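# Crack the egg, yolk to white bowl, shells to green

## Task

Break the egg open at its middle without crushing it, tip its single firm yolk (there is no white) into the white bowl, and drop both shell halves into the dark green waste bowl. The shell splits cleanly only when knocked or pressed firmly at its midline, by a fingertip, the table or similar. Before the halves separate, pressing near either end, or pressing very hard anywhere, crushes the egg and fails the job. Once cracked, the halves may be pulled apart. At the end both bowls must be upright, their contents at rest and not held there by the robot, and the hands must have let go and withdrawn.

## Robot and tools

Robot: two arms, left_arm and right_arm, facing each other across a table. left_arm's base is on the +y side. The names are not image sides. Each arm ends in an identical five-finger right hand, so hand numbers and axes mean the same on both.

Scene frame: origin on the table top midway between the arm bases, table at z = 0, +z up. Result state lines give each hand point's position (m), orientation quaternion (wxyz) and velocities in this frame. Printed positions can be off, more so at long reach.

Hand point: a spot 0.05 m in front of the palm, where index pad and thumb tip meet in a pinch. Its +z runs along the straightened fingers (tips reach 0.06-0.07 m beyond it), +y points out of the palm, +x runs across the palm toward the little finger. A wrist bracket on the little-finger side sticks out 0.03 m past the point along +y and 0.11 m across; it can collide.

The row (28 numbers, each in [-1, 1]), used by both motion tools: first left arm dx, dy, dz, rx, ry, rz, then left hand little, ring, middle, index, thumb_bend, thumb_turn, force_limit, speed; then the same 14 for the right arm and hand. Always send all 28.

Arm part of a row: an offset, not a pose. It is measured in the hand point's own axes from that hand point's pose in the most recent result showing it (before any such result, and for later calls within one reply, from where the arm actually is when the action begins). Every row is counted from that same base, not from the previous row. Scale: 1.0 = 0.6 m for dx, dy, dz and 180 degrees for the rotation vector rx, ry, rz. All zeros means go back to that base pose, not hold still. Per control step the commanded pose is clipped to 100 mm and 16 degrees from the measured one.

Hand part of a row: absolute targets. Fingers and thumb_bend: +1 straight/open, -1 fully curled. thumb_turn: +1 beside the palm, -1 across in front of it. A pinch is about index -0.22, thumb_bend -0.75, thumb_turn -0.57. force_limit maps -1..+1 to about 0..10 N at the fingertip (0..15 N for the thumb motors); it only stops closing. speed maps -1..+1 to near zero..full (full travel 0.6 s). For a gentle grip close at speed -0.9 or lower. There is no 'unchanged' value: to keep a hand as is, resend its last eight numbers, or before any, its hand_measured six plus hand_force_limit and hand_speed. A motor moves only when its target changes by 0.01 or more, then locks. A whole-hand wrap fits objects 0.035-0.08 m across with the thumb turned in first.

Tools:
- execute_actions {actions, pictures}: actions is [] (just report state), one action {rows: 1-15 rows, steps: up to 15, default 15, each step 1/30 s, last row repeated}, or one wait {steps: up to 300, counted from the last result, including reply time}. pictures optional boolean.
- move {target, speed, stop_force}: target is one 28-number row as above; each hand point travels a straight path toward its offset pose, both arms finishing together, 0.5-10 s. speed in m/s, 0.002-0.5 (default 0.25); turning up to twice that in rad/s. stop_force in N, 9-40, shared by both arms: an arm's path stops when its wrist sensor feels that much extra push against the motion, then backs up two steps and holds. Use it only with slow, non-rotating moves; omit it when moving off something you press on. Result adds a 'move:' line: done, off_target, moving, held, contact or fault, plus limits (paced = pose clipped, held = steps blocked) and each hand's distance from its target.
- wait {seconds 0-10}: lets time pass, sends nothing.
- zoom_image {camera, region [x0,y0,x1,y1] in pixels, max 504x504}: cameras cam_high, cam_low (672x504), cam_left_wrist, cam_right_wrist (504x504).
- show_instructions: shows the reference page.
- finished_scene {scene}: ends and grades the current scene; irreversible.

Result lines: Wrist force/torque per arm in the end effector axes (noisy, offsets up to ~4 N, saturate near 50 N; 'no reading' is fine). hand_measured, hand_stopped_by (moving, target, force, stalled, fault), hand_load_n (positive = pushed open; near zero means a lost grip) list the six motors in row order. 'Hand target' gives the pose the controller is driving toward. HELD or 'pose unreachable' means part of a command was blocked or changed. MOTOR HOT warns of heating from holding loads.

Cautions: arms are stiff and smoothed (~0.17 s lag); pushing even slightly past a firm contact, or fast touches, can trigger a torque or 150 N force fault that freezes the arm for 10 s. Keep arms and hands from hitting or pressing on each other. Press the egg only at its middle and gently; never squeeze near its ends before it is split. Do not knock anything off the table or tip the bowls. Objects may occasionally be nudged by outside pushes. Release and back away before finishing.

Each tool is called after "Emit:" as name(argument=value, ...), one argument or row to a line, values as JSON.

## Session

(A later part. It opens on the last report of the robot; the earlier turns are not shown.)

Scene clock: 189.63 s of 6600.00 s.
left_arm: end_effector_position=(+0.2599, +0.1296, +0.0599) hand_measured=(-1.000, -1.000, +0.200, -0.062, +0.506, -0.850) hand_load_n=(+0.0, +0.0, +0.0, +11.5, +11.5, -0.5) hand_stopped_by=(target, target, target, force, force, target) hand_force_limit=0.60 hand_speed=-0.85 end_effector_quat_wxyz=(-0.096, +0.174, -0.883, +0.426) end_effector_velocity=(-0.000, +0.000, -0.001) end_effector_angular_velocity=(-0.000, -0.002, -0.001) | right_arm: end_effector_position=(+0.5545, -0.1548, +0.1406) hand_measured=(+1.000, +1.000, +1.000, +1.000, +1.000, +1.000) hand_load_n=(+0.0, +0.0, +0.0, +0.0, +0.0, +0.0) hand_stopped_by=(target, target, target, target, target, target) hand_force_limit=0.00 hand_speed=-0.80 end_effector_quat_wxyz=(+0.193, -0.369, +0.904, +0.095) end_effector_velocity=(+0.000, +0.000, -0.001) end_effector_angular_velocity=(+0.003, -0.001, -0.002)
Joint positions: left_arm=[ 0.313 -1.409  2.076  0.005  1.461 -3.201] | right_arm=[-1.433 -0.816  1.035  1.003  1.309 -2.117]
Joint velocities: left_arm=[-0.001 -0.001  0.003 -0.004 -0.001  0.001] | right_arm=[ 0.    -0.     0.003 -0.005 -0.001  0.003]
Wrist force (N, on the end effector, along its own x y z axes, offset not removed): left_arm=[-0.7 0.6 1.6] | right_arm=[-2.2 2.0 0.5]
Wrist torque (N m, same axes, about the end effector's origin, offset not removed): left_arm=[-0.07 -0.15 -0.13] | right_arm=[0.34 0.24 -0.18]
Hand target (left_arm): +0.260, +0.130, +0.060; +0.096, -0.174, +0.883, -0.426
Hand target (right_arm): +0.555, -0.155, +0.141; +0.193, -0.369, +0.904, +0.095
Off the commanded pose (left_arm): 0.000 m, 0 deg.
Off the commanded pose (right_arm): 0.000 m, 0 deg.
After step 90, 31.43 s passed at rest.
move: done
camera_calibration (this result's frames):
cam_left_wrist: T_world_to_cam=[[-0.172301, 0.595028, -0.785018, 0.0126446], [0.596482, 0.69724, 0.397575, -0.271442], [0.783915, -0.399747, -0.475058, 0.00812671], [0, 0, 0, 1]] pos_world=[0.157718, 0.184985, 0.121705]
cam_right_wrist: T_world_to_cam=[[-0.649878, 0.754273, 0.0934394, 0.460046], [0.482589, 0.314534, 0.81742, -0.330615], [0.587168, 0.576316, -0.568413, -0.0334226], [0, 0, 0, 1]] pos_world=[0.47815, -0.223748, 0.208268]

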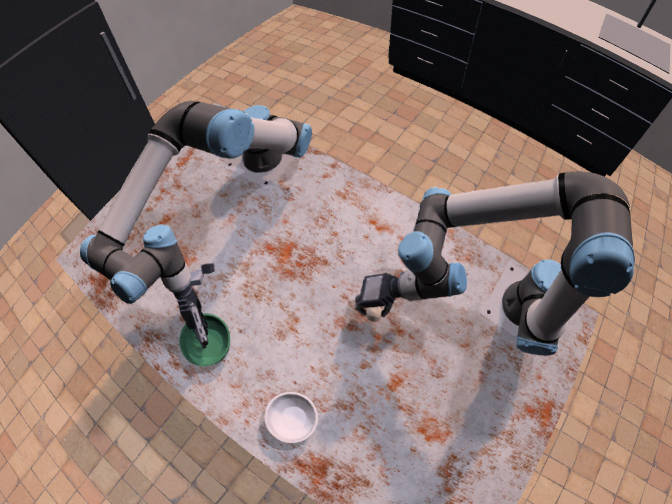

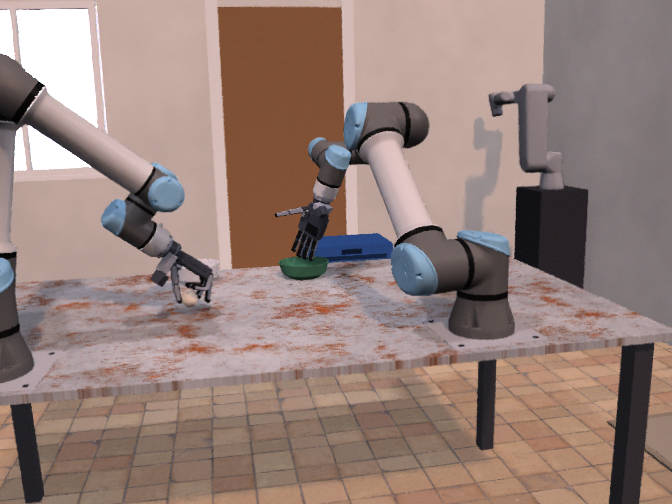

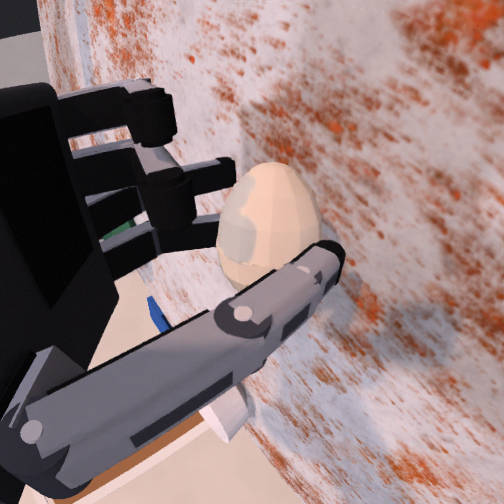

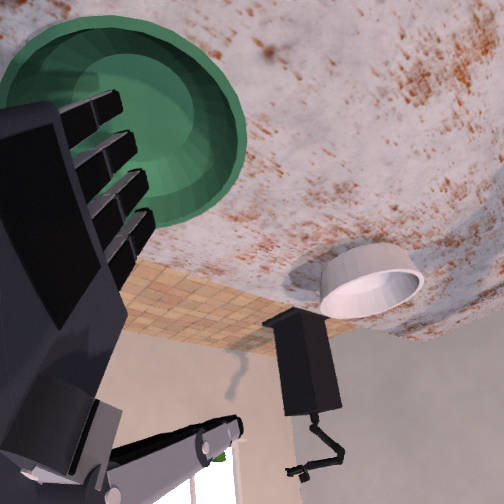

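Emit:
move(
  target=[0.0009,0.0345,0.0273,0,0,0,-1,-1,0.2,-0.4,0.2,-0.85,0.6,-0.85,0.0314,-0.0022,0.068,0,0,0,1,1,1,1,1,1,0,-0.8],
  speed=0.03,
  stop_force=9,
)

Scene clock: 201.47 s of 6600.00 s.
left_arm: end_effector_position=(+0.2599, +0.1296, +0.0336) hand_measured=(-1.000, -1.000, +0.200, -0.062, +0.506, -0.850) hand_load_n=(+0.0, +0.0, +0.0, +11.5, +11.5, -0.5) hand_stopped_by=(target, target, target, force, force, target) hand_force_limit=0.60 hand_speed=-0.85 end_effector_quat_wxyz=(-0.096, +0.174, -0.883, +0.426) end_effector_velocity=(-0.000, -0.000, -0.001) end_effector_angular_velocity=(+0.000, -0.001, -0.001) | right_arm: end_effector_position=(+0.5545, -0.1548, +0.0958) hand_measured=(+1.000, +1.000, +1.000, +1.000, +1.000, +1.000) hand_load_n=(+0.0, +0.0, +0.0, +0.0, +0.0, +0.0) hand_stopped_by=(target, target, target, target, target, target) hand_force_limit=0.00 hand_speed=-0.80 end_effector_quat_wxyz=(+0.193, -0.369, +0.904, +0.095) end_effector_velocity=(+0.000, +0.000, -0.002) end_effector_angular_velocity=(+0.000, -0.001, +0.000)
Joint positions: left_arm=[ 0.313 -1.363  2.106 -0.071  1.461 -3.201] | right_arm=[-1.433 -0.785  1.097  0.91   1.309 -2.117]
Joint velocities: left_arm=[-0.001  0.002  0.001 -0.003 -0.     0.001] | right_arm=[ 0.     0.002  0.001 -0.003 -0.     0.   ]
Wrist force (N, on the end effector, along its own x y z axes, offset not removed): left_arm=[0.3 -1.4 2.1] | right_arm=[-2.3 1.2 1.5]
Wrist torque (N m, same axes, about the end effector's origin, offset not removed): left_arm=[-0.34 -0.20 -0.08] | right_arm=[0.21 0.26 -0.21]
Hand target (left_arm): +0.260, +0.130, +0.034; +0.096, -0.174, +0.883, -0.426
Hand target (right_arm): +0.554, -0.155, +0.096; +0.193, -0.369, +0.904, +0.095
Off the commanded pose (left_arm): 0.000 m, 0 deg.
Off the commanded pose (right_arm): 0.000 m, 0 deg.
After step 90, 7.03 s passed at rest.
move: done
camera_calibration (this result's frames):
cam_left_wrist: T_world_to_cam=[[-0.172302, 0.595028, -0.785018, -0.00799159], [0.596482, 0.69724, 0.397574, -0.260968], [0.783914, -0.399746, -0.47506, -0.00446267], [0, 0, 0, 1]] pos_world=[0.157784, 0.184929, 0.0953603]
cam_right_wrist: T_world_to_cam=[[-0.649901, 0.754254, 0.0934368, 0.464218], [0.482582, 0.314554, 0.817417, -0.293986], [0.587149, 0.576331, -0.568418, -0.0588749], [0, 0, 0, 1]] pos_world=[0.478137, -0.223732, 0.163469]

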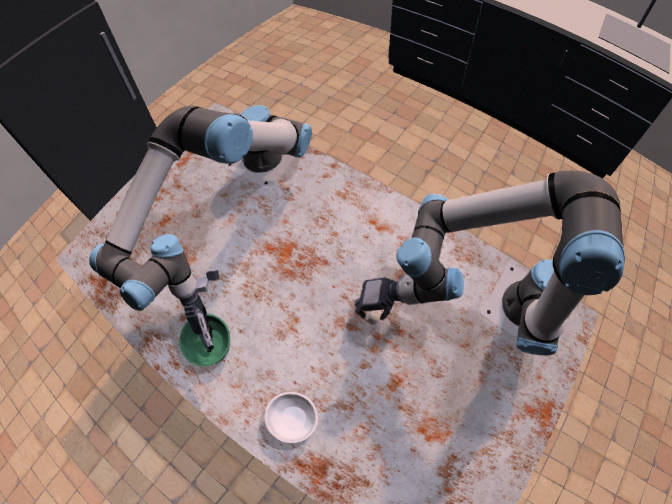

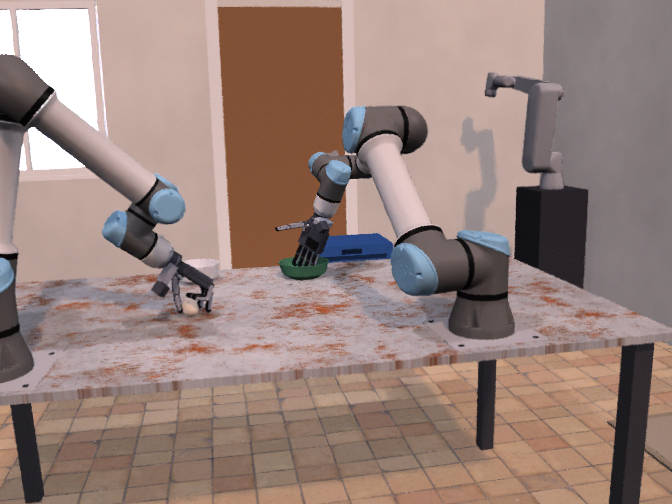

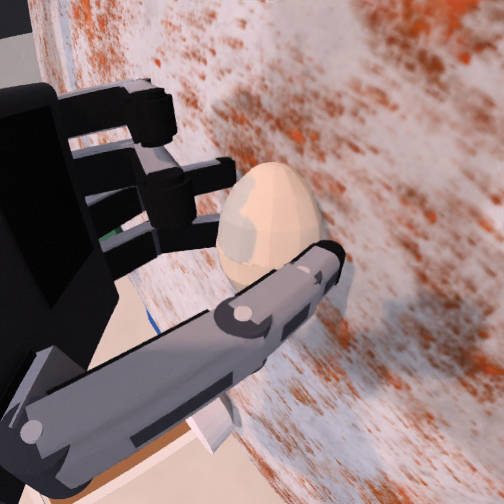

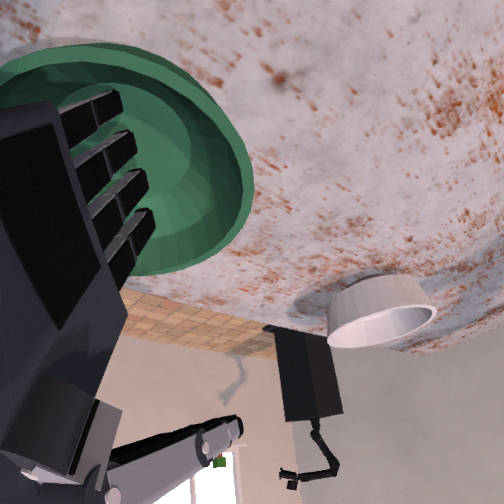

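Emit:
move(
  target=[0,0,0,0,0,0,-1,-1,0.2,0.3,0.75,-0.85,0.6,-0.5,0,0.35,0.017,0,0,0,1,1,1,1,1,1,0,-0.8],
  speed=0.06,
  stop_force=15,
)

Scene clock: 215.03 s of 6600.00 s.
left_arm: end_effector_position=(+0.2599, +0.1296, +0.0336) hand_measured=(-1.000, -1.000, +0.200, +0.300, +0.750, -0.850) hand_load_n=(+0.0, +0.0, +0.0, +0.0, +0.0, +0.0) hand_stopped_by=(target, target, target, target, target, target) hand_force_limit=0.60 hand_speed=-0.50 end_effector_quat_wxyz=(-0.096, +0.174, -0.883, +0.426) end_effector_velocity=(+0.000, +0.000, -0.000) end_effector_angular_velocity=(-0.000, +0.000, +0.001) | right_arm: end_effector_position=(+0.4094, -0.0030, +0.0927) hand_measured=(+1.000, +1.000, +1.000, +1.000, +1.000, +1.000) hand_load_n=(+0.5, +0.0, +0.0, +0.0, +0.0, +0.0) hand_stopped_by=(target, target, target, target, target, target) hand_force_limit=0.00 hand_speed=-0.80 end_effector_quat_wxyz=(+0.193, -0.369, +0.904, +0.095) end_effector_velocity=(-0.001, +0.001, -0.000) end_effector_angular_velocity=(-0.001, +0.001, -0.001)
Joint positions: left_arm=[ 0.313 -1.363  2.106 -0.071  1.461 -3.201] | right_arm=[-1.088 -0.884  1.266  0.776  1.439 -1.791]
Joint velocities: left_arm=[ 0.001 -0.     0.    -0.001 -0.    -0.001] | right_arm=[ 0.003  0.     0.    -0.     0.002  0.003]
Wrist force (N, on the end effector, along its own x y z axes, offset not removed): left_arm=[0.7 0.3 2.3] | right_arm=[-10.7 -5.4 -16.7]
Wrist torque (N m, same axes, about the end effector's origin, offset not removed): left_arm=[-0.11 -0.27 -0.07] | right_arm=[1.70 0.63 -1.06]
Hand target (left_arm): +0.260, +0.130, +0.034; +0.096, -0.174, +0.883, -0.426
Hand target (right_arm): +0.409, -0.003, +0.093; +0.193, -0.369, +0.904, +0.095
Off the commanded pose (left_arm): 0.000 m, 0 deg.
Off the commanded pose (right_arm): 0.001 m, 0 deg.
After step 90, 6.70 s passed at rest.
move: done
camera_calibration (this result's frames):
cam_left_wrist: T_world_to_cam=[[-0.172301, 0.595029, -0.785018, -0.00799223], [0.596482, 0.69724, 0.397575, -0.260968], [0.783915, -0.399746, -0.475059, -0.00446334], [0, 0, 0, 1]] pos_world=[0.157785, 0.184929, 0.0953602]
cam_right_wrist: T_world_to_cam=[[-0.649888, 0.754281, 0.0933021, 0.255765], [0.482458, 0.314565, 0.817486, -0.26916], [0.587265, 0.576289, -0.568341, -0.0628982], [0, 0, 0, 1]] pos_world=[0.333015, -0.0720027, 0.160423]

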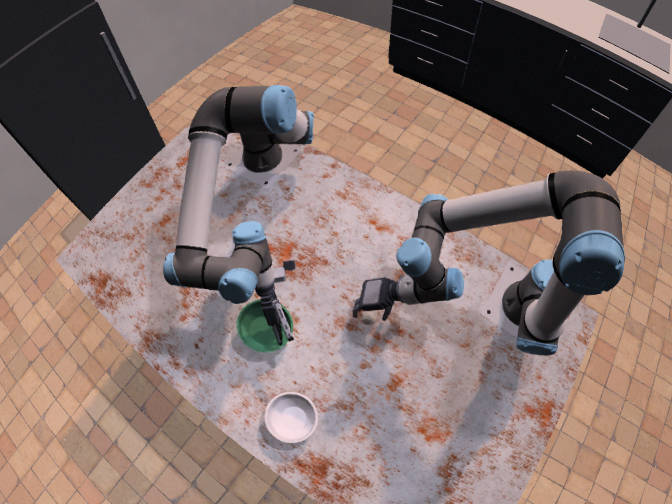

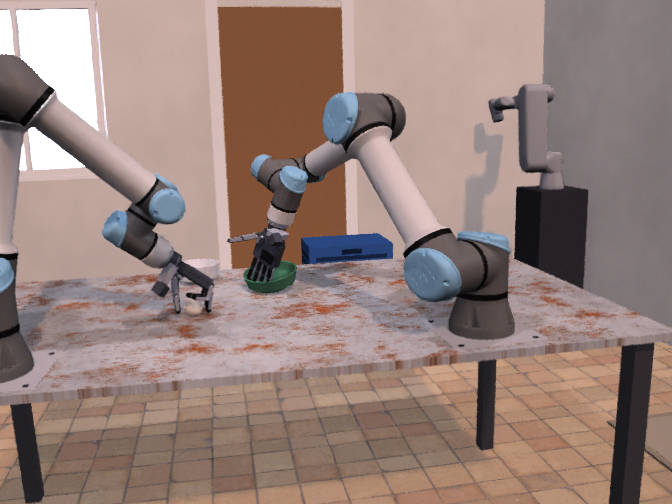

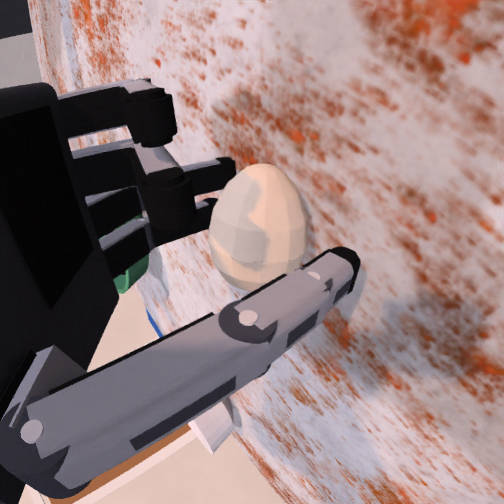

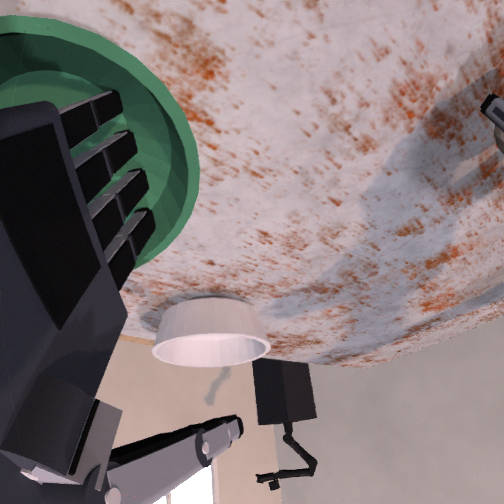

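Emit:
move(
  target=[-0.0025,-0.0917,-0.0723,0,0,0,-1,-1,0.2,0.3,0.75,-0.85,0.6,-0.5,-0.049,-0.022,-0.106,0,0,0,1,1,1,1,1,1,0,-0.8],
  speed=0.05,
)

Scene clock: 223.43 s of 6600.00 s.
left_arm: end_effector_position=(+0.2599, +0.1297, +0.1036) hand_measured=(-1.000, -1.000, +0.200, +0.300, +0.750, -0.850) hand_load_n=(+0.0, +0.0, +0.0, +0.0, +0.0, +0.0) hand_stopped_by=(target, target, target, target, target, target) hand_force_limit=0.60 hand_speed=-0.50 end_effector_quat_wxyz=(-0.096, +0.174, -0.883, +0.426) end_effector_velocity=(+0.000, -0.000, +0.002) end_effector_angular_velocity=(-0.001, -0.000, +0.001) | right_arm: end_effector_position=(+0.4201, -0.0138, +0.1622) hand_measured=(+1.000, +1.000, +1.000, +1.000, +1.000, +1.000) hand_load_n=(+0.0, +0.0, +0.0, +0.0, +0.0, +0.0) hand_stopped_by=(target, target, target, target, target, target) hand_force_limit=0.00 hand_speed=-0.80 end_effector_quat_wxyz=(+0.193, -0.369, +0.904, +0.095) end_effector_velocity=(-0.000, -0.000, +0.000) end_effector_angular_velocity=(-0.001, +0.001, +0.002)
Joint positions: left_arm=[ 0.313 -1.475  2.018  0.129  1.461 -3.201] | right_arm=[-1.115 -0.935  1.167  0.929  1.428 -1.816]
Joint velocities: left_arm=[ 0.001 -0.002 -0.003  0.003 -0.    -0.   ] | right_arm=[-0.     0.    -0.001  0.003 -0.001 -0.002]
Wrist force (N, on the end effector, along its own x y z axes, offset not removed): left_arm=[1.2 0.3 2.8] | right_arm=[-2.2 1.0 0.0]
Wrist torque (N m, same axes, about the end effector's origin, offset not removed): left_arm=[-0.07 -0.40 0.01] | right_arm=[0.35 0.27 -0.19]
Hand target (left_arm): +0.260, +0.130, +0.104; +0.096, -0.174, +0.883, -0.426
Hand target (right_arm): +0.420, -0.014, +0.162; +0.193, -0.369, +0.904, +0.095
Off the commanded pose (left_arm): 0.000 m, 0 deg.
Off the commanded pose (right_arm): 0.000 m, 0 deg.
After step 90, 3.60 s passed at rest.
move: done
camera_calibration (this result's frames):
cam_left_wrist: T_world_to_cam=[[-0.172351, 0.595017, -0.785016, 0.0469429], [0.59641, 0.697296, 0.397585, -0.288863], [0.783958, -0.399667, -0.475054, 0.0288504], [0, 0, 0, 1]] pos_world=[0.157754, 0.185021, 0.165404]
cam_right_wrist: T_world_to_cam=[[-0.649885, 0.754282, 0.0933139, 0.264415], [0.482467, 0.314559, 0.817483, -0.32779], [0.58726, 0.576291, -0.568343, -0.0234994], [0, 0, 0, 1]] pos_world=[0.343788, -0.0827917, 0.229934]

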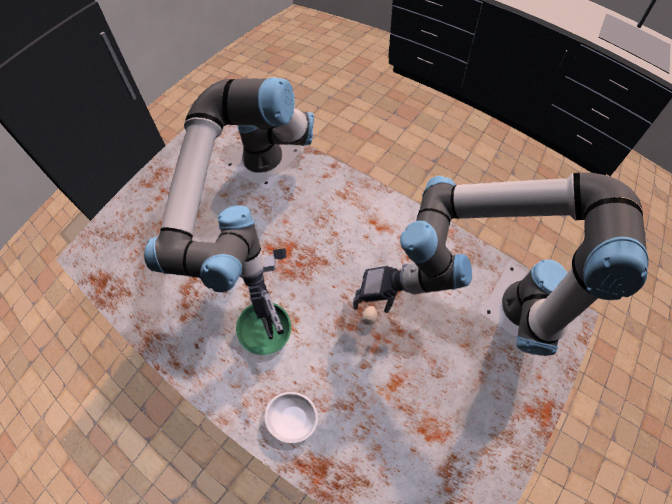

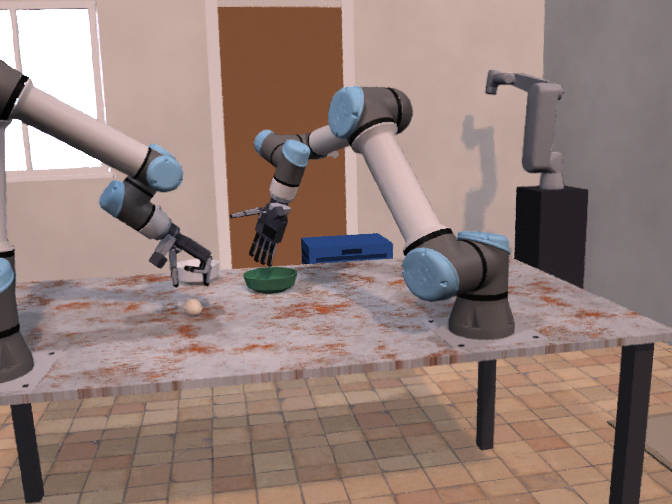

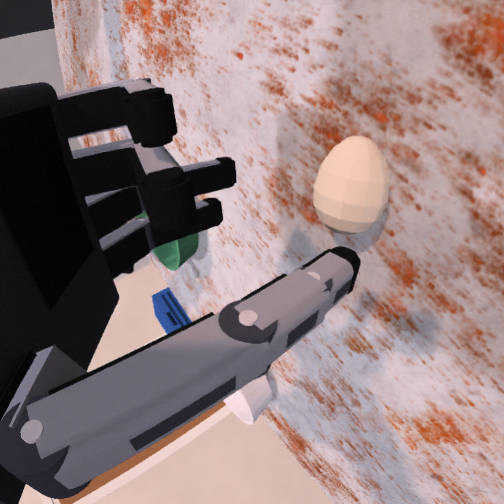

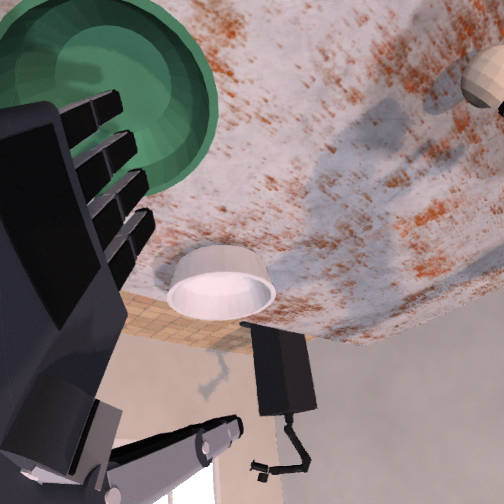

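Emit:
move(
  target=[-0.0038,-0.140,-0.1105,0.1696,-0.1696,0.4789,-1,-1,0.2,0.3,0.75,0.5,0.6,-0.3,0.0605,-0.155,-0.2495,-0.1069,-0.2026,-0.429,-1,-1,-1,0.3,0.7,-0.85,0.6,0.2],
  speed=0.3,
)

Emit:
move(
  target=[0,0,0,0,0,0.5,-1,-1,0.2,0.3,0.75,0.5,0.6,-0.3,0,0,0,-0.1069,-0.2026,-0.429,-1,-1,-1,0.3,0.7,-0.85,0.6,0.2],
  speed=0.3,
)

Scene clock: 237.87 s of 6600.00 s.
left_arm: end_effector_position=(+0.2598, +0.1296, +0.2106) hand_measured=(-1.000, -1.000, +0.200, +0.300, +0.750, +0.500) hand_load_n=(+0.0, +0.0, +0.0, +0.0, +0.0, +0.0) hand_stopped_by=(target, target, target, target, target, target) hand_force_limit=0.60 hand_speed=-0.30 end_effector_quat_wxyz=(+0.598, +0.394, +0.581, -0.387) end_effector_velocity=(+0.000, +0.000, -0.000) end_effector_angular_velocity=(+0.000, -0.004, -0.003) | right_arm: end_effector_position=(+0.4202, -0.1495, +0.2801) hand_measured=(-1.000, -1.000, -1.000, +0.300, +0.700, -0.850) hand_load_n=(+0.0, +0.0, +0.0, +0.0, +0.0, +0.0) hand_stopped_by=(target, target, target, target, target, target) hand_force_limit=0.60 hand_speed=0.20 end_effector_quat_wxyz=(+0.401, -0.820, +0.358, +0.195) end_effector_velocity=(+0.000, -0.001, -0.001) end_effector_angular_velocity=(-0.001, +0.002, +0.007)
Joint positions: left_arm=[ 0.152 -1.643  2.561 -0.932  1.287 -1.545] | right_arm=[-1.502 -0.908  1.023  1.361  0.649 -3.729]
Joint velocities: left_arm=[ 0.006  0.003  0.001 -0.005  0.009  0.004] | right_arm=[-0.     0.006 -0.005  0.011 -0.    -0.013]
Wrist force (N, on the end effector, along its own x y z axes, offset not removed): left_arm=[-0.9 -0.4 -0.6] | right_arm=[-1.9 0.8 0.4]
Wrist torque (N m, same axes, about the end effector's origin, offset not removed): left_arm=[-0.17 -0.02 -0.19] | right_arm=[0.25 0.15 -0.19]
Hand target (left_arm): +0.260, +0.130, +0.211; +0.598, +0.394, +0.581, -0.387
Hand target (right_arm): +0.420, -0.150, +0.280; -0.401, +0.820, -0.358, -0.195
Off the commanded pose (left_arm): 0.000 m, 0 deg.
Off the commanded pose (right_arm): 0.000 m, 0 deg.
After step 90, 8.10 s passed at rest.
move: done
camera_calibration (this result's frames):
cam_left_wrist: T_world_to_cam=[[0.919072, 0.386259, 0.0781777, -0.307315], [-0.27923, 0.498273, 0.820826, -0.167149], [0.278097, -0.776227, 0.565803, 0.0407226], [0, 0, 0, 1]] pos_world=[0.224447, 0.233599, 0.138184]
cam_right_wrist: T_world_to_cam=[[-0.799901, -0.403517, -0.444222, 0.396296], [-0.485962, 0.00119, 0.873979, -0.0372278], [-0.352137, 0.914971, -0.197046, 0.463011], [0, 0, 0, 1]] pos_world=[0.461949, -0.263685, 0.299814]

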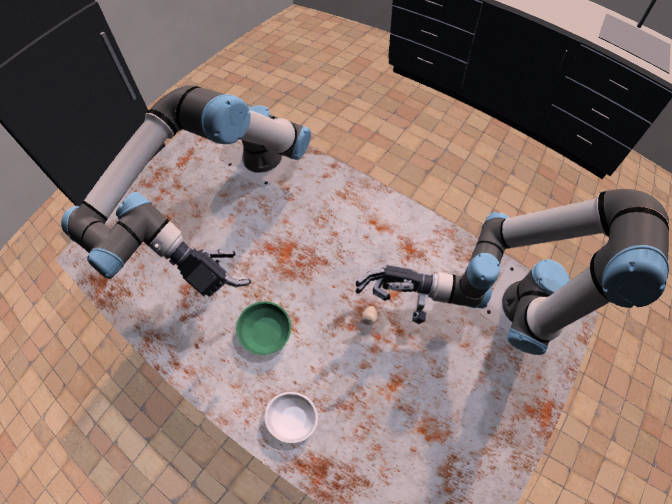

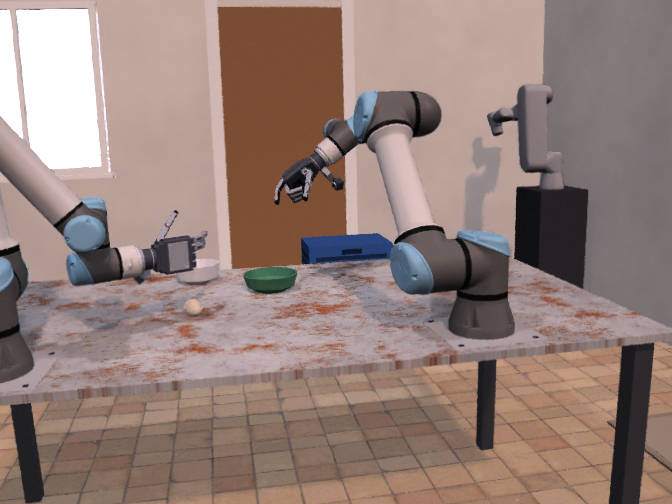

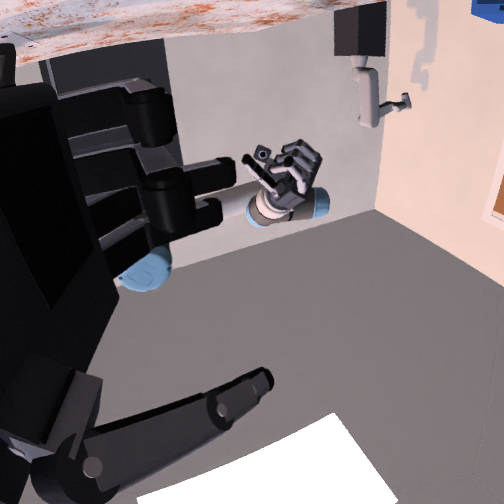

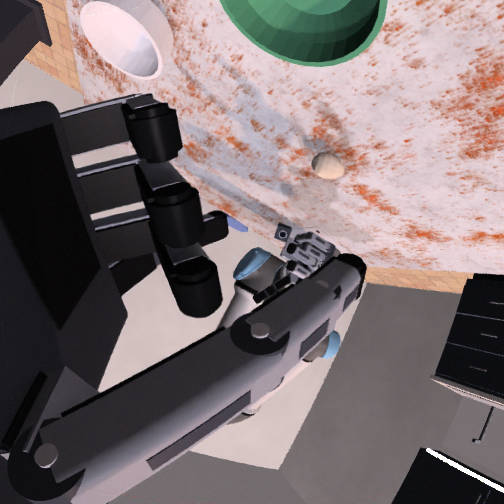

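Scene clock: 241.00 s of 6600.00 s.
left_arm: end_effector_position=(+0.2599, +0.1297, +0.2106) hand_measured=(-1.000, -1.000, +0.200, +0.300, +0.750, +0.500) hand_load_n=(+0.0, +0.0, +0.0, +0.0, +0.0, +0.0) hand_stopped_by=(target, target, target, target, target, target) hand_force_limit=0.60 hand_speed=-0.30 end_effector_quat_wxyz=(+0.696, +0.690, +0.132, +0.149) end_effector_velocity=(-0.000, +0.000, -0.000) end_effector_angular_velocity=(+0.003, -0.005, -0.001) | right_arm: end_effector_position=(+0.4203, -0.1497, +0.2803) hand_measured=(-1.000, -1.000, -1.000, +0.300, +0.700, -0.850) hand_load_n=(+0.0, +0.0, +0.0, +0.0, +0.0, +0.0) hand_stopped_by=(target, target, target, target, target, target) hand_force_limit=0.60 hand_speed=0.20 end_effector_quat_wxyz=(-0.387, +0.816, +0.387, -0.187) end_effector_velocity=(+0.000, -0.000, +0.000) end_effector_angular_velocity=(+0.001, -0.004, +0.006)
Joint positions: left_arm=[ 0.549 -1.447  2.48  -1.046  1.684  0.02 ] | right_arm=[-1.34  -0.594  0.527  2.257  0.886 -5.551]
Joint velocities: left_arm=[ 0.002 -0.001 -0.001  0.003  0.003  0.006] | right_arm=[ 0.001  0.    -0.003  0.002  0.003 -0.006]
Wrist force (N, on the end effector, along its own x y z axes, offset not removed): left_arm=[0.5 -2.0 0.0] | right_arm=[-2.4 0.5 0.7]
Wrist torque (N m, same axes, about the end effector's origin, offset not removed): left_arm=[-0.38 -0.08 -0.18] | right_arm=[0.14 0.22 -0.20]
Hand target (left_arm): +0.260, +0.130, +0.211; +0.696, +0.690, +0.132, +0.149
Hand target (right_arm): +0.420, -0.150, +0.280; -0.387, +0.816, +0.387, -0.187
Off the commanded pose (left_arm): 0.000 m, 0 deg.
Off the commanded pose (right_arm): 0.000 m, 0 deg.
move: done
camera_calibration (this result's frames):
cam_left_wrist: T_world_to_cam=[[-0.0754347, -0.021327, 0.996923, -0.18961], [-0.979478, 0.18898, -0.0700718, 0.242615], [-0.186904, -0.981749, -0.035145, 0.314862], [0, 0, 0, 1]] pos_world=[0.282182, 0.259222, 0.217093]
cam_right_wrist: T_world_to_cam=[[0.445255, -0.48255, -0.75425, -0.0519145], [-0.276631, -0.875283, 0.396681, -0.122746], [-0.851601, 0.0320245, -0.523212, 0.632436], [0, 0, 0, 1]] pos_world=[0.527743, -0.152742, 0.340432]

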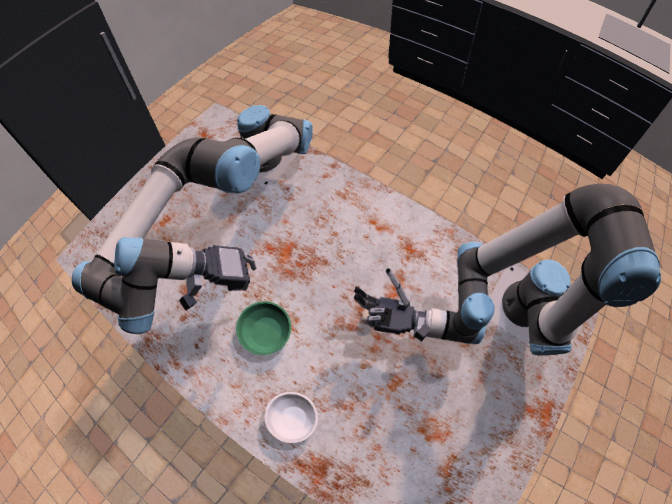

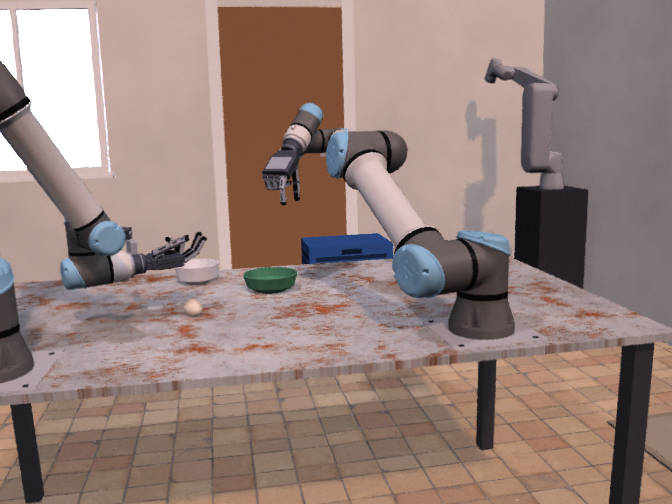

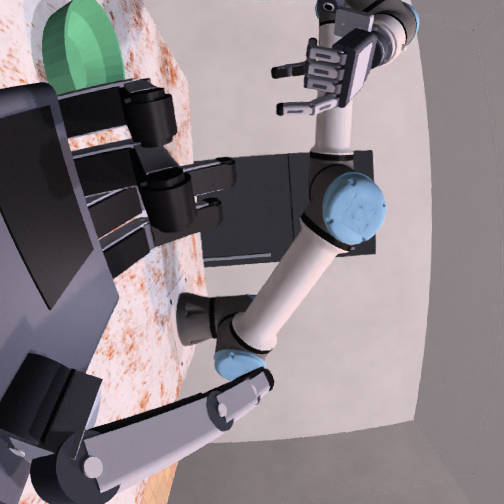

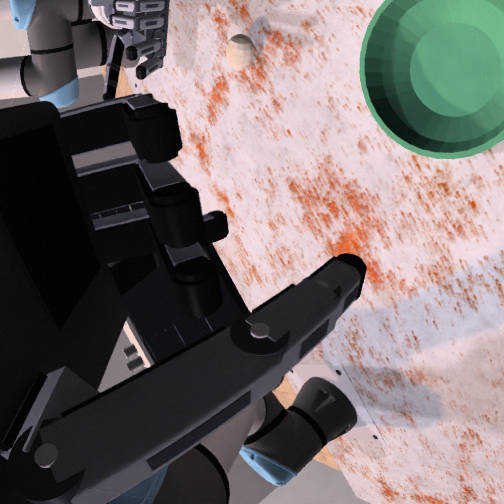

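Emit:
move(
  target=[-0.0497,-0.1345,0.0982,0,0,0,-1,-1,0.2,0.3,0.75,0.5,0.6,-0.3,-0.126,-0.163,0.0687,0,0,0,-1,-1,-1,0.3,0.7,-0.85,0.6,0.2],
  speed=0.15,
)

Scene clock: 251.03 s of 6600.00 s.
left_arm: end_effector_position=(+0.2574, +0.0635, +0.1300) hand_measured=(-1.000, -1.000, +0.200, +0.300, +0.750, +0.500) hand_load_n=(+0.0, +0.0, +0.0, +0.0, +0.0, +0.0) hand_stopped_by=(target, target, target, target, target, target) hand_force_limit=0.60 hand_speed=-0.30 end_effector_quat_wxyz=(+0.696, +0.690, +0.132, +0.149) end_effector_velocity=(-0.001, -0.001, -0.001) end_effector_angular_velocity=(-0.002, +0.000, -0.002) | right_arm: end_effector_position=(+0.3001, -0.1493, +0.3303) hand_measured=(-1.000, -1.000, -1.000, +0.300, +0.700, -0.850) hand_load_n=(+0.0, +0.0, +0.0, +0.0, +0.0, +0.0) hand_stopped_by=(target, target, target, target, target, target) hand_force_limit=0.60 hand_speed=0.20 end_effector_quat_wxyz=(-0.387, +0.816, +0.387, -0.187) end_effector_velocity=(-0.002, -0.000, +0.000) end_effector_angular_velocity=(-0.001, +0.003, -0.000)
Joint positions: left_arm=[ 0.435 -1.113  2.402 -1.303  1.57   0.021] | right_arm=[-1.28  -0.948  1.018  2.078  0.852 -5.486]
Joint velocities: left_arm=[-0.003  0.004 -0.002 -0.004 -0.001 -0.001] | right_arm=[ 0.001 -0.003  0.006 -0.001 -0.001  0.001]
Wrist force (N, on the end effector, along its own x y z axes, offset not removed): left_arm=[-1.4 -1.1 1.0] | right_arm=[-2.7 0.5 1.6]
Wrist torque (N m, same axes, about the end effector's origin, offset not removed): left_arm=[-0.28 0.03 -0.36] | right_arm=[0.11 0.26 -0.25]
Hand target (left_arm): +0.257, +0.063, +0.130; +0.696, +0.690, +0.132, +0.149
Hand target (right_arm): +0.300, -0.149, +0.330; -0.387, +0.816, +0.387, -0.187
Off the commanded pose (left_arm): 0.000 m, 0 deg.
Off the commanded pose (right_arm): 0.000 m, 0 deg.
After step 90, 5.70 s passed at rest.
move: done
camera_calibration (this result's frames):
cam_left_wrist: T_world_to_cam=[[-0.0754233, -0.0213332, 0.996923, -0.110854], [-0.979477, 0.18899, -0.0700592, 0.247041], [-0.186914, -0.981747, -0.0351496, 0.246601], [0, 0, 0, 1]] pos_world=[0.279703, 0.193047, 0.136488]
cam_right_wrist: T_world_to_cam=[[0.445255, -0.482602, -0.754217, 0.0395143], [-0.276619, -0.875256, 0.396748, -0.175548], [-0.851604, 0.0319766, -0.523209, 0.556181], [0, 0, 0, 1]] pos_world=[0.407492, -0.152365, 0.39045]

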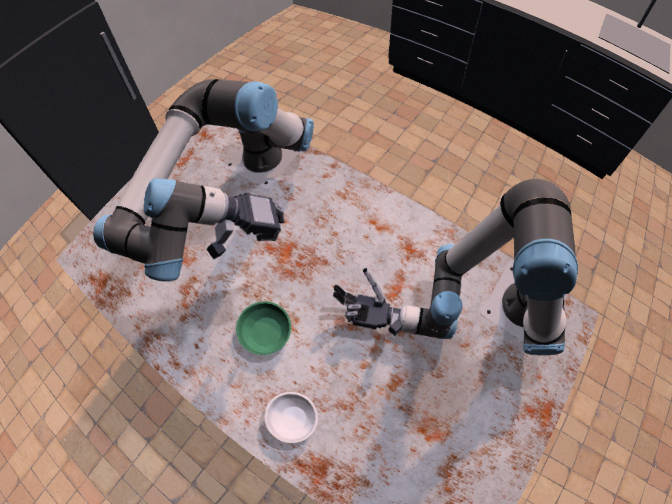

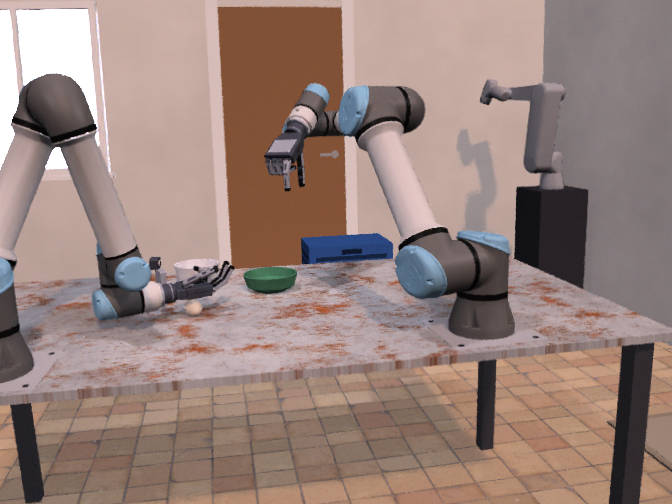

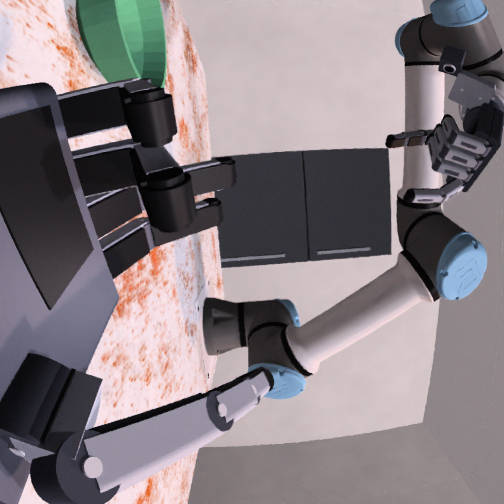

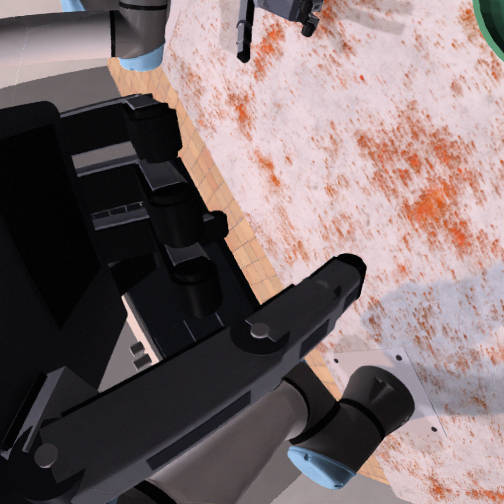

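Emit:
zoom_image(
  camera="cam_low",
  region=[130,250,250,330],
)

Region (130, 250, 250, 330) of cam_low's 672x504 image, scaled by 4.200, with more detail than that image has.

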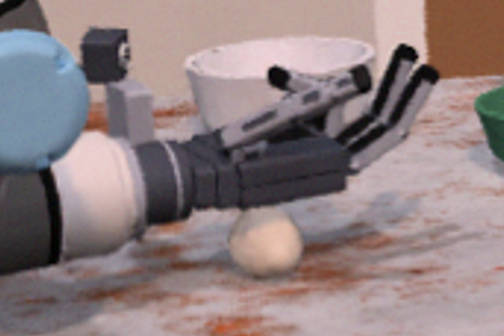

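Emit:
move(
  target=[0,-0.0333,0,0,0,0,-1,-1,0.2,0.3,0.75,0.5,0.6,-0.3,0,0,0,0,0,0,-1,-1,-1,0.3,0.7,-0.85,0.6,0.2],
  speed=0.005,
  stop_force=18,
)

Scene clock: 259.70 s of 6600.00 s.
left_arm: end_effector_position=(+0.2578, +0.0634, +0.1182) hand_measured=(-1.000, -1.000, +0.200, +0.300, +0.750, +0.500) hand_load_n=(+0.0, +0.0, +0.0, +0.0, +0.0, +0.0) hand_stopped_by=(target, target, target, target, target, target) hand_force_limit=0.60 hand_speed=-0.30 end_effector_quat_wxyz=(+0.696, +0.690, +0.132, +0.149) end_effector_velocity=(-0.000, -0.000, +0.001) end_effector_angular_velocity=(-0.000, -0.000, -0.000) | right_arm: end_effector_position=(+0.3000, -0.1493, +0.3303) hand_measured=(-1.000, -1.000, -1.000, +0.300, +0.700, -0.850) hand_load_n=(+0.0, +0.0, +0.0, +0.0, +0.0, +0.0) hand_stopped_by=(target, target, target, target, target, target) hand_force_limit=0.60 hand_speed=0.20 end_effector_quat_wxyz=(-0.387, +0.816, +0.387, -0.187) end_effector_velocity=(+0.000, +0.000, +0.000) end_effector_angular_velocity=(+0.000, -0.001, +0.001)
Joint positions: left_arm=[ 0.436 -1.072  2.401 -1.343  1.571  0.021] | right_arm=[-1.28  -0.948  1.018  2.078  0.852 -5.486]
Joint velocities: left_arm=[-0.    -0.004 -0.     0.005 -0.     0.   ] | right_arm=[ 0.     0.    -0.001  0.001  0.    -0.001]
Wrist force (N, on the end effector, along its own x y z axes, offset not removed): left_arm=[3.8 27.2 0.6] | right_arm=[-2.7 0.5 -0.1]
Wrist torque (N m, same axes, about the end effector's origin, offset not removed): left_arm=[1.65 -0.59 0.88] | right_arm=[0.21 0.28 -0.25]
Hand target (left_arm): +0.258, +0.063, +0.118; +0.696, +0.690, +0.132, +0.149
Hand target (right_arm): +0.300, -0.149, +0.330; -0.387, +0.816, +0.387, -0.187
Off the commanded pose (left_arm): 0.008 m, 0 deg.
Off the commanded pose (right_arm): 0.000 m, 0 deg.
After step 90, 2.93 s passed at rest.
move: contact (left_arm)
camera_calibration (this result's frames):
cam_left_wrist: T_world_to_cam=[[-0.0755936, -0.0208313, 0.996921, -0.099103], [-0.979473, 0.188913, -0.0703231, 0.246628], [-0.186866, -0.981773, -0.0346843, 0.246048], [0, 0, 0, 1]] pos_world=[0.280052, 0.192907, 0.124676]
cam_right_wrist: T_world_to_cam=[[0.445245, -0.48256, -0.754249, 0.0395658], [-0.276612, -0.875278, 0.396704, -0.175526], [-0.851612, 0.0320035, -0.523195, 0.556166], [0, 0, 0, 1]] pos_world=[0.407469, -0.15234, 0.390458]

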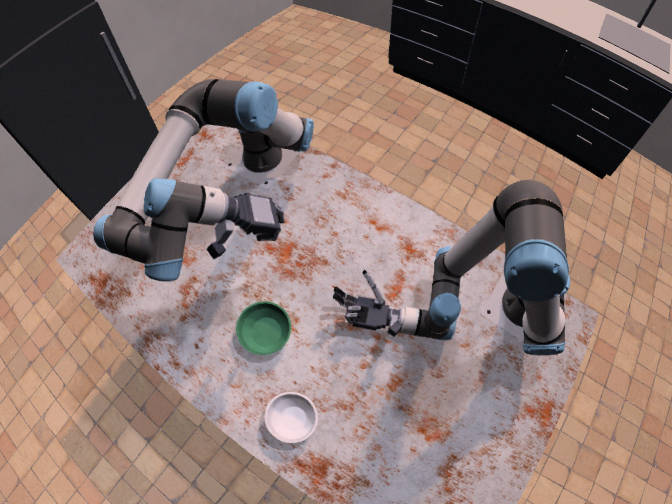

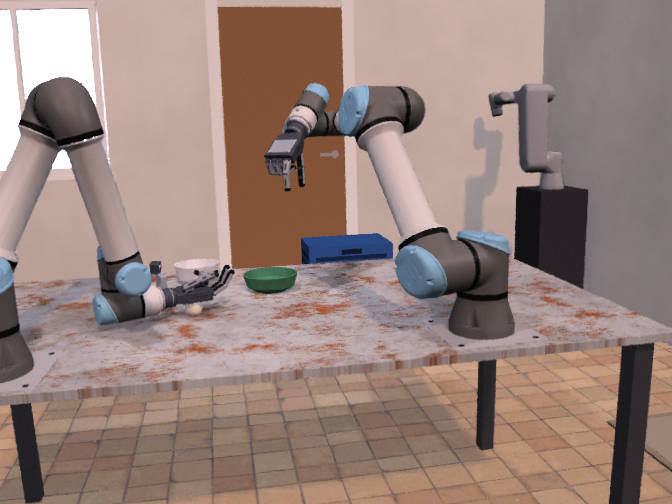

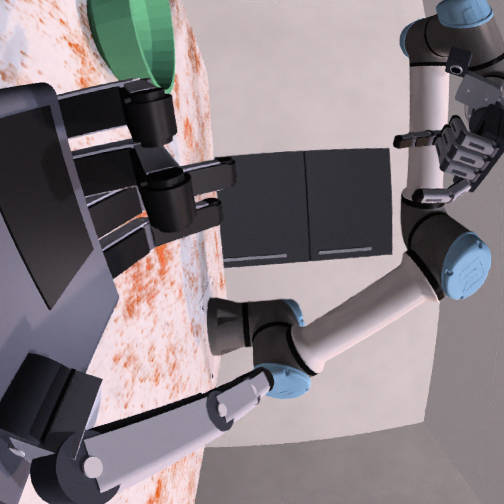

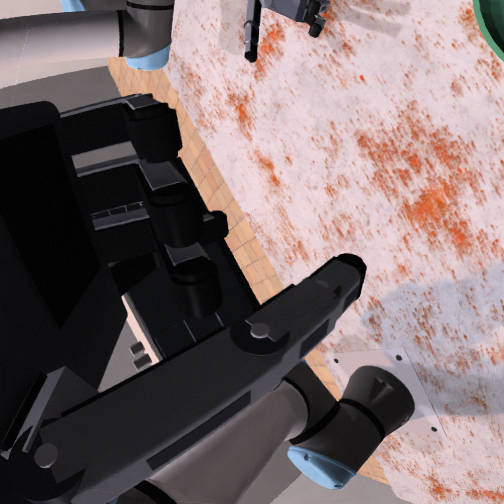

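Emit:
zoom_image(
  camera="cam_low",
  region=[160,280,230,325],
)

Region (160, 280, 230, 325) of cam_low's 672x504 image, scaled by 7.200, with more detail than that image has; it fills the top 324 rows of this view, and the rest is white.

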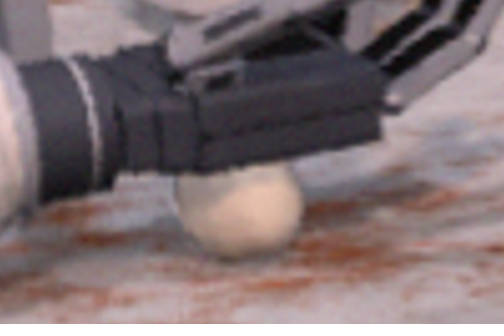

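Emit:
move(
  target=[0,-0.004,0,0,0,0,-1,-1,0.2,0.3,0.75,0.5,0.6,-0.3,0,0,0,0,0,0,-1,-1,-1,0.3,0.7,-0.85,0.6,0.2],
  speed=0.003,
)

Scene clock: 271.23 s of 6600.00 s.
left_arm: end_effector_position=(+0.2579, +0.0633, +0.1161) hand_measured=(-1.000, -1.000, +0.200, +0.300, +0.750, +0.500) hand_load_n=(+0.0, +0.0, +0.0, +0.0, +0.0, +0.0) hand_stopped_by=(target, target, target, target, target, target) hand_force_limit=0.60 hand_speed=-0.30 end_effector_quat_wxyz=(+0.696, +0.689, +0.132, +0.149) end_effector_velocity=(+0.001, +0.000, -0.001) end_effector_angular_velocity=(+0.001, +0.002, +0.001) | right_arm: end_effector_position=(+0.3001, -0.1493, +0.3303) hand_measured=(-1.000, -1.000, -1.000, +0.300, +0.700, -0.850) hand_load_n=(+0.0, +0.0, +0.0, +0.0, +0.0, +0.0) hand_stopped_by=(target, target, target, target, target, target) hand_force_limit=0.60 hand_speed=0.20 end_effector_quat_wxyz=(-0.387, +0.816, +0.387, -0.187) end_effector_velocity=(+0.000, +0.000, -0.001) end_effector_angular_velocity=(-0.000, +0.000, +0.000)
Joint positions: left_arm=[ 0.436 -1.064  2.401 -1.351  1.571  0.021] | right_arm=[-1.28  -0.948  1.018  2.078  0.852 -5.486]
Joint velocities: left_arm=[ 0.001  0.002 -0.     0.    -0.    -0.001] | right_arm=[ 0.     0.001 -0.    -0.001  0.     0.   ]
Wrist force (N, on the end effector, along its own x y z axes, offset not removed): left_arm=[-3.6 50.0 -1.5] | right_arm=[-2.1 1.4 0.5]
Wrist torque (N m, same axes, about the end effector's origin, offset not removed): left_arm=[-2.38 0.20 0.59] | right_arm=[0.32 0.19 -0.22]
Hand target (left_arm): +0.258, +0.063, +0.116; +0.696, +0.690, +0.132, +0.149
Hand target (right_arm): +0.300, -0.149, +0.330; -0.387, +0.816, +0.387, -0.187
Off the commanded pose (left_arm): 0.000 m, 0 deg.
Off the commanded pose (right_arm): 0.000 m, 0 deg.
After step 90, 7.47 s passed at rest.
move: done
camera_calibration (this result's frames):
cam_left_wrist: T_world_to_cam=[[-0.0758334, -0.0202704, 0.996914, -0.096938], [-0.979444, 0.188935, -0.0706628, 0.246578], [-0.186919, -0.98178, -0.0341812, 0.245858], [0, 0, 0, 1]] pos_world=[0.280114, 0.192827, 0.122467]
cam_right_wrist: T_world_to_cam=[[0.445255, -0.482602, -0.754217, 0.0395142], [-0.276619, -0.875256, 0.396748, -0.175548], [-0.851604, 0.0319767, -0.523209, 0.556181], [0, 0, 0, 1]] pos_world=[0.407492, -0.152365, 0.39045]

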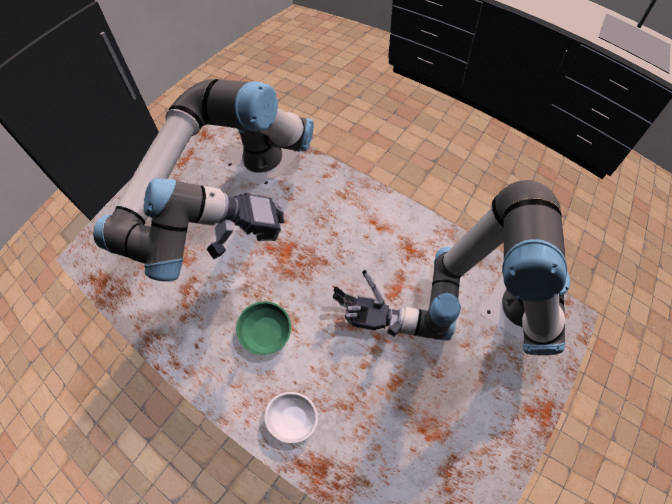

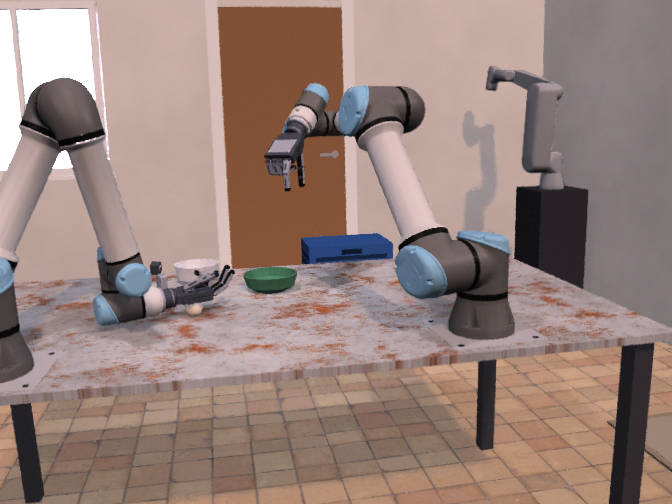

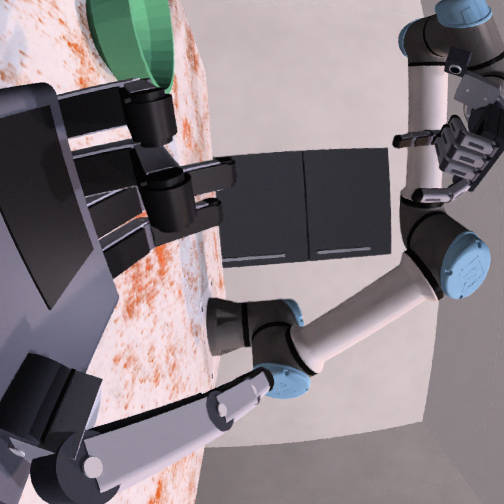

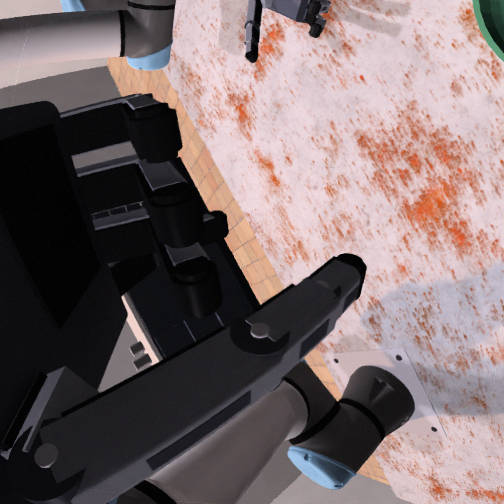

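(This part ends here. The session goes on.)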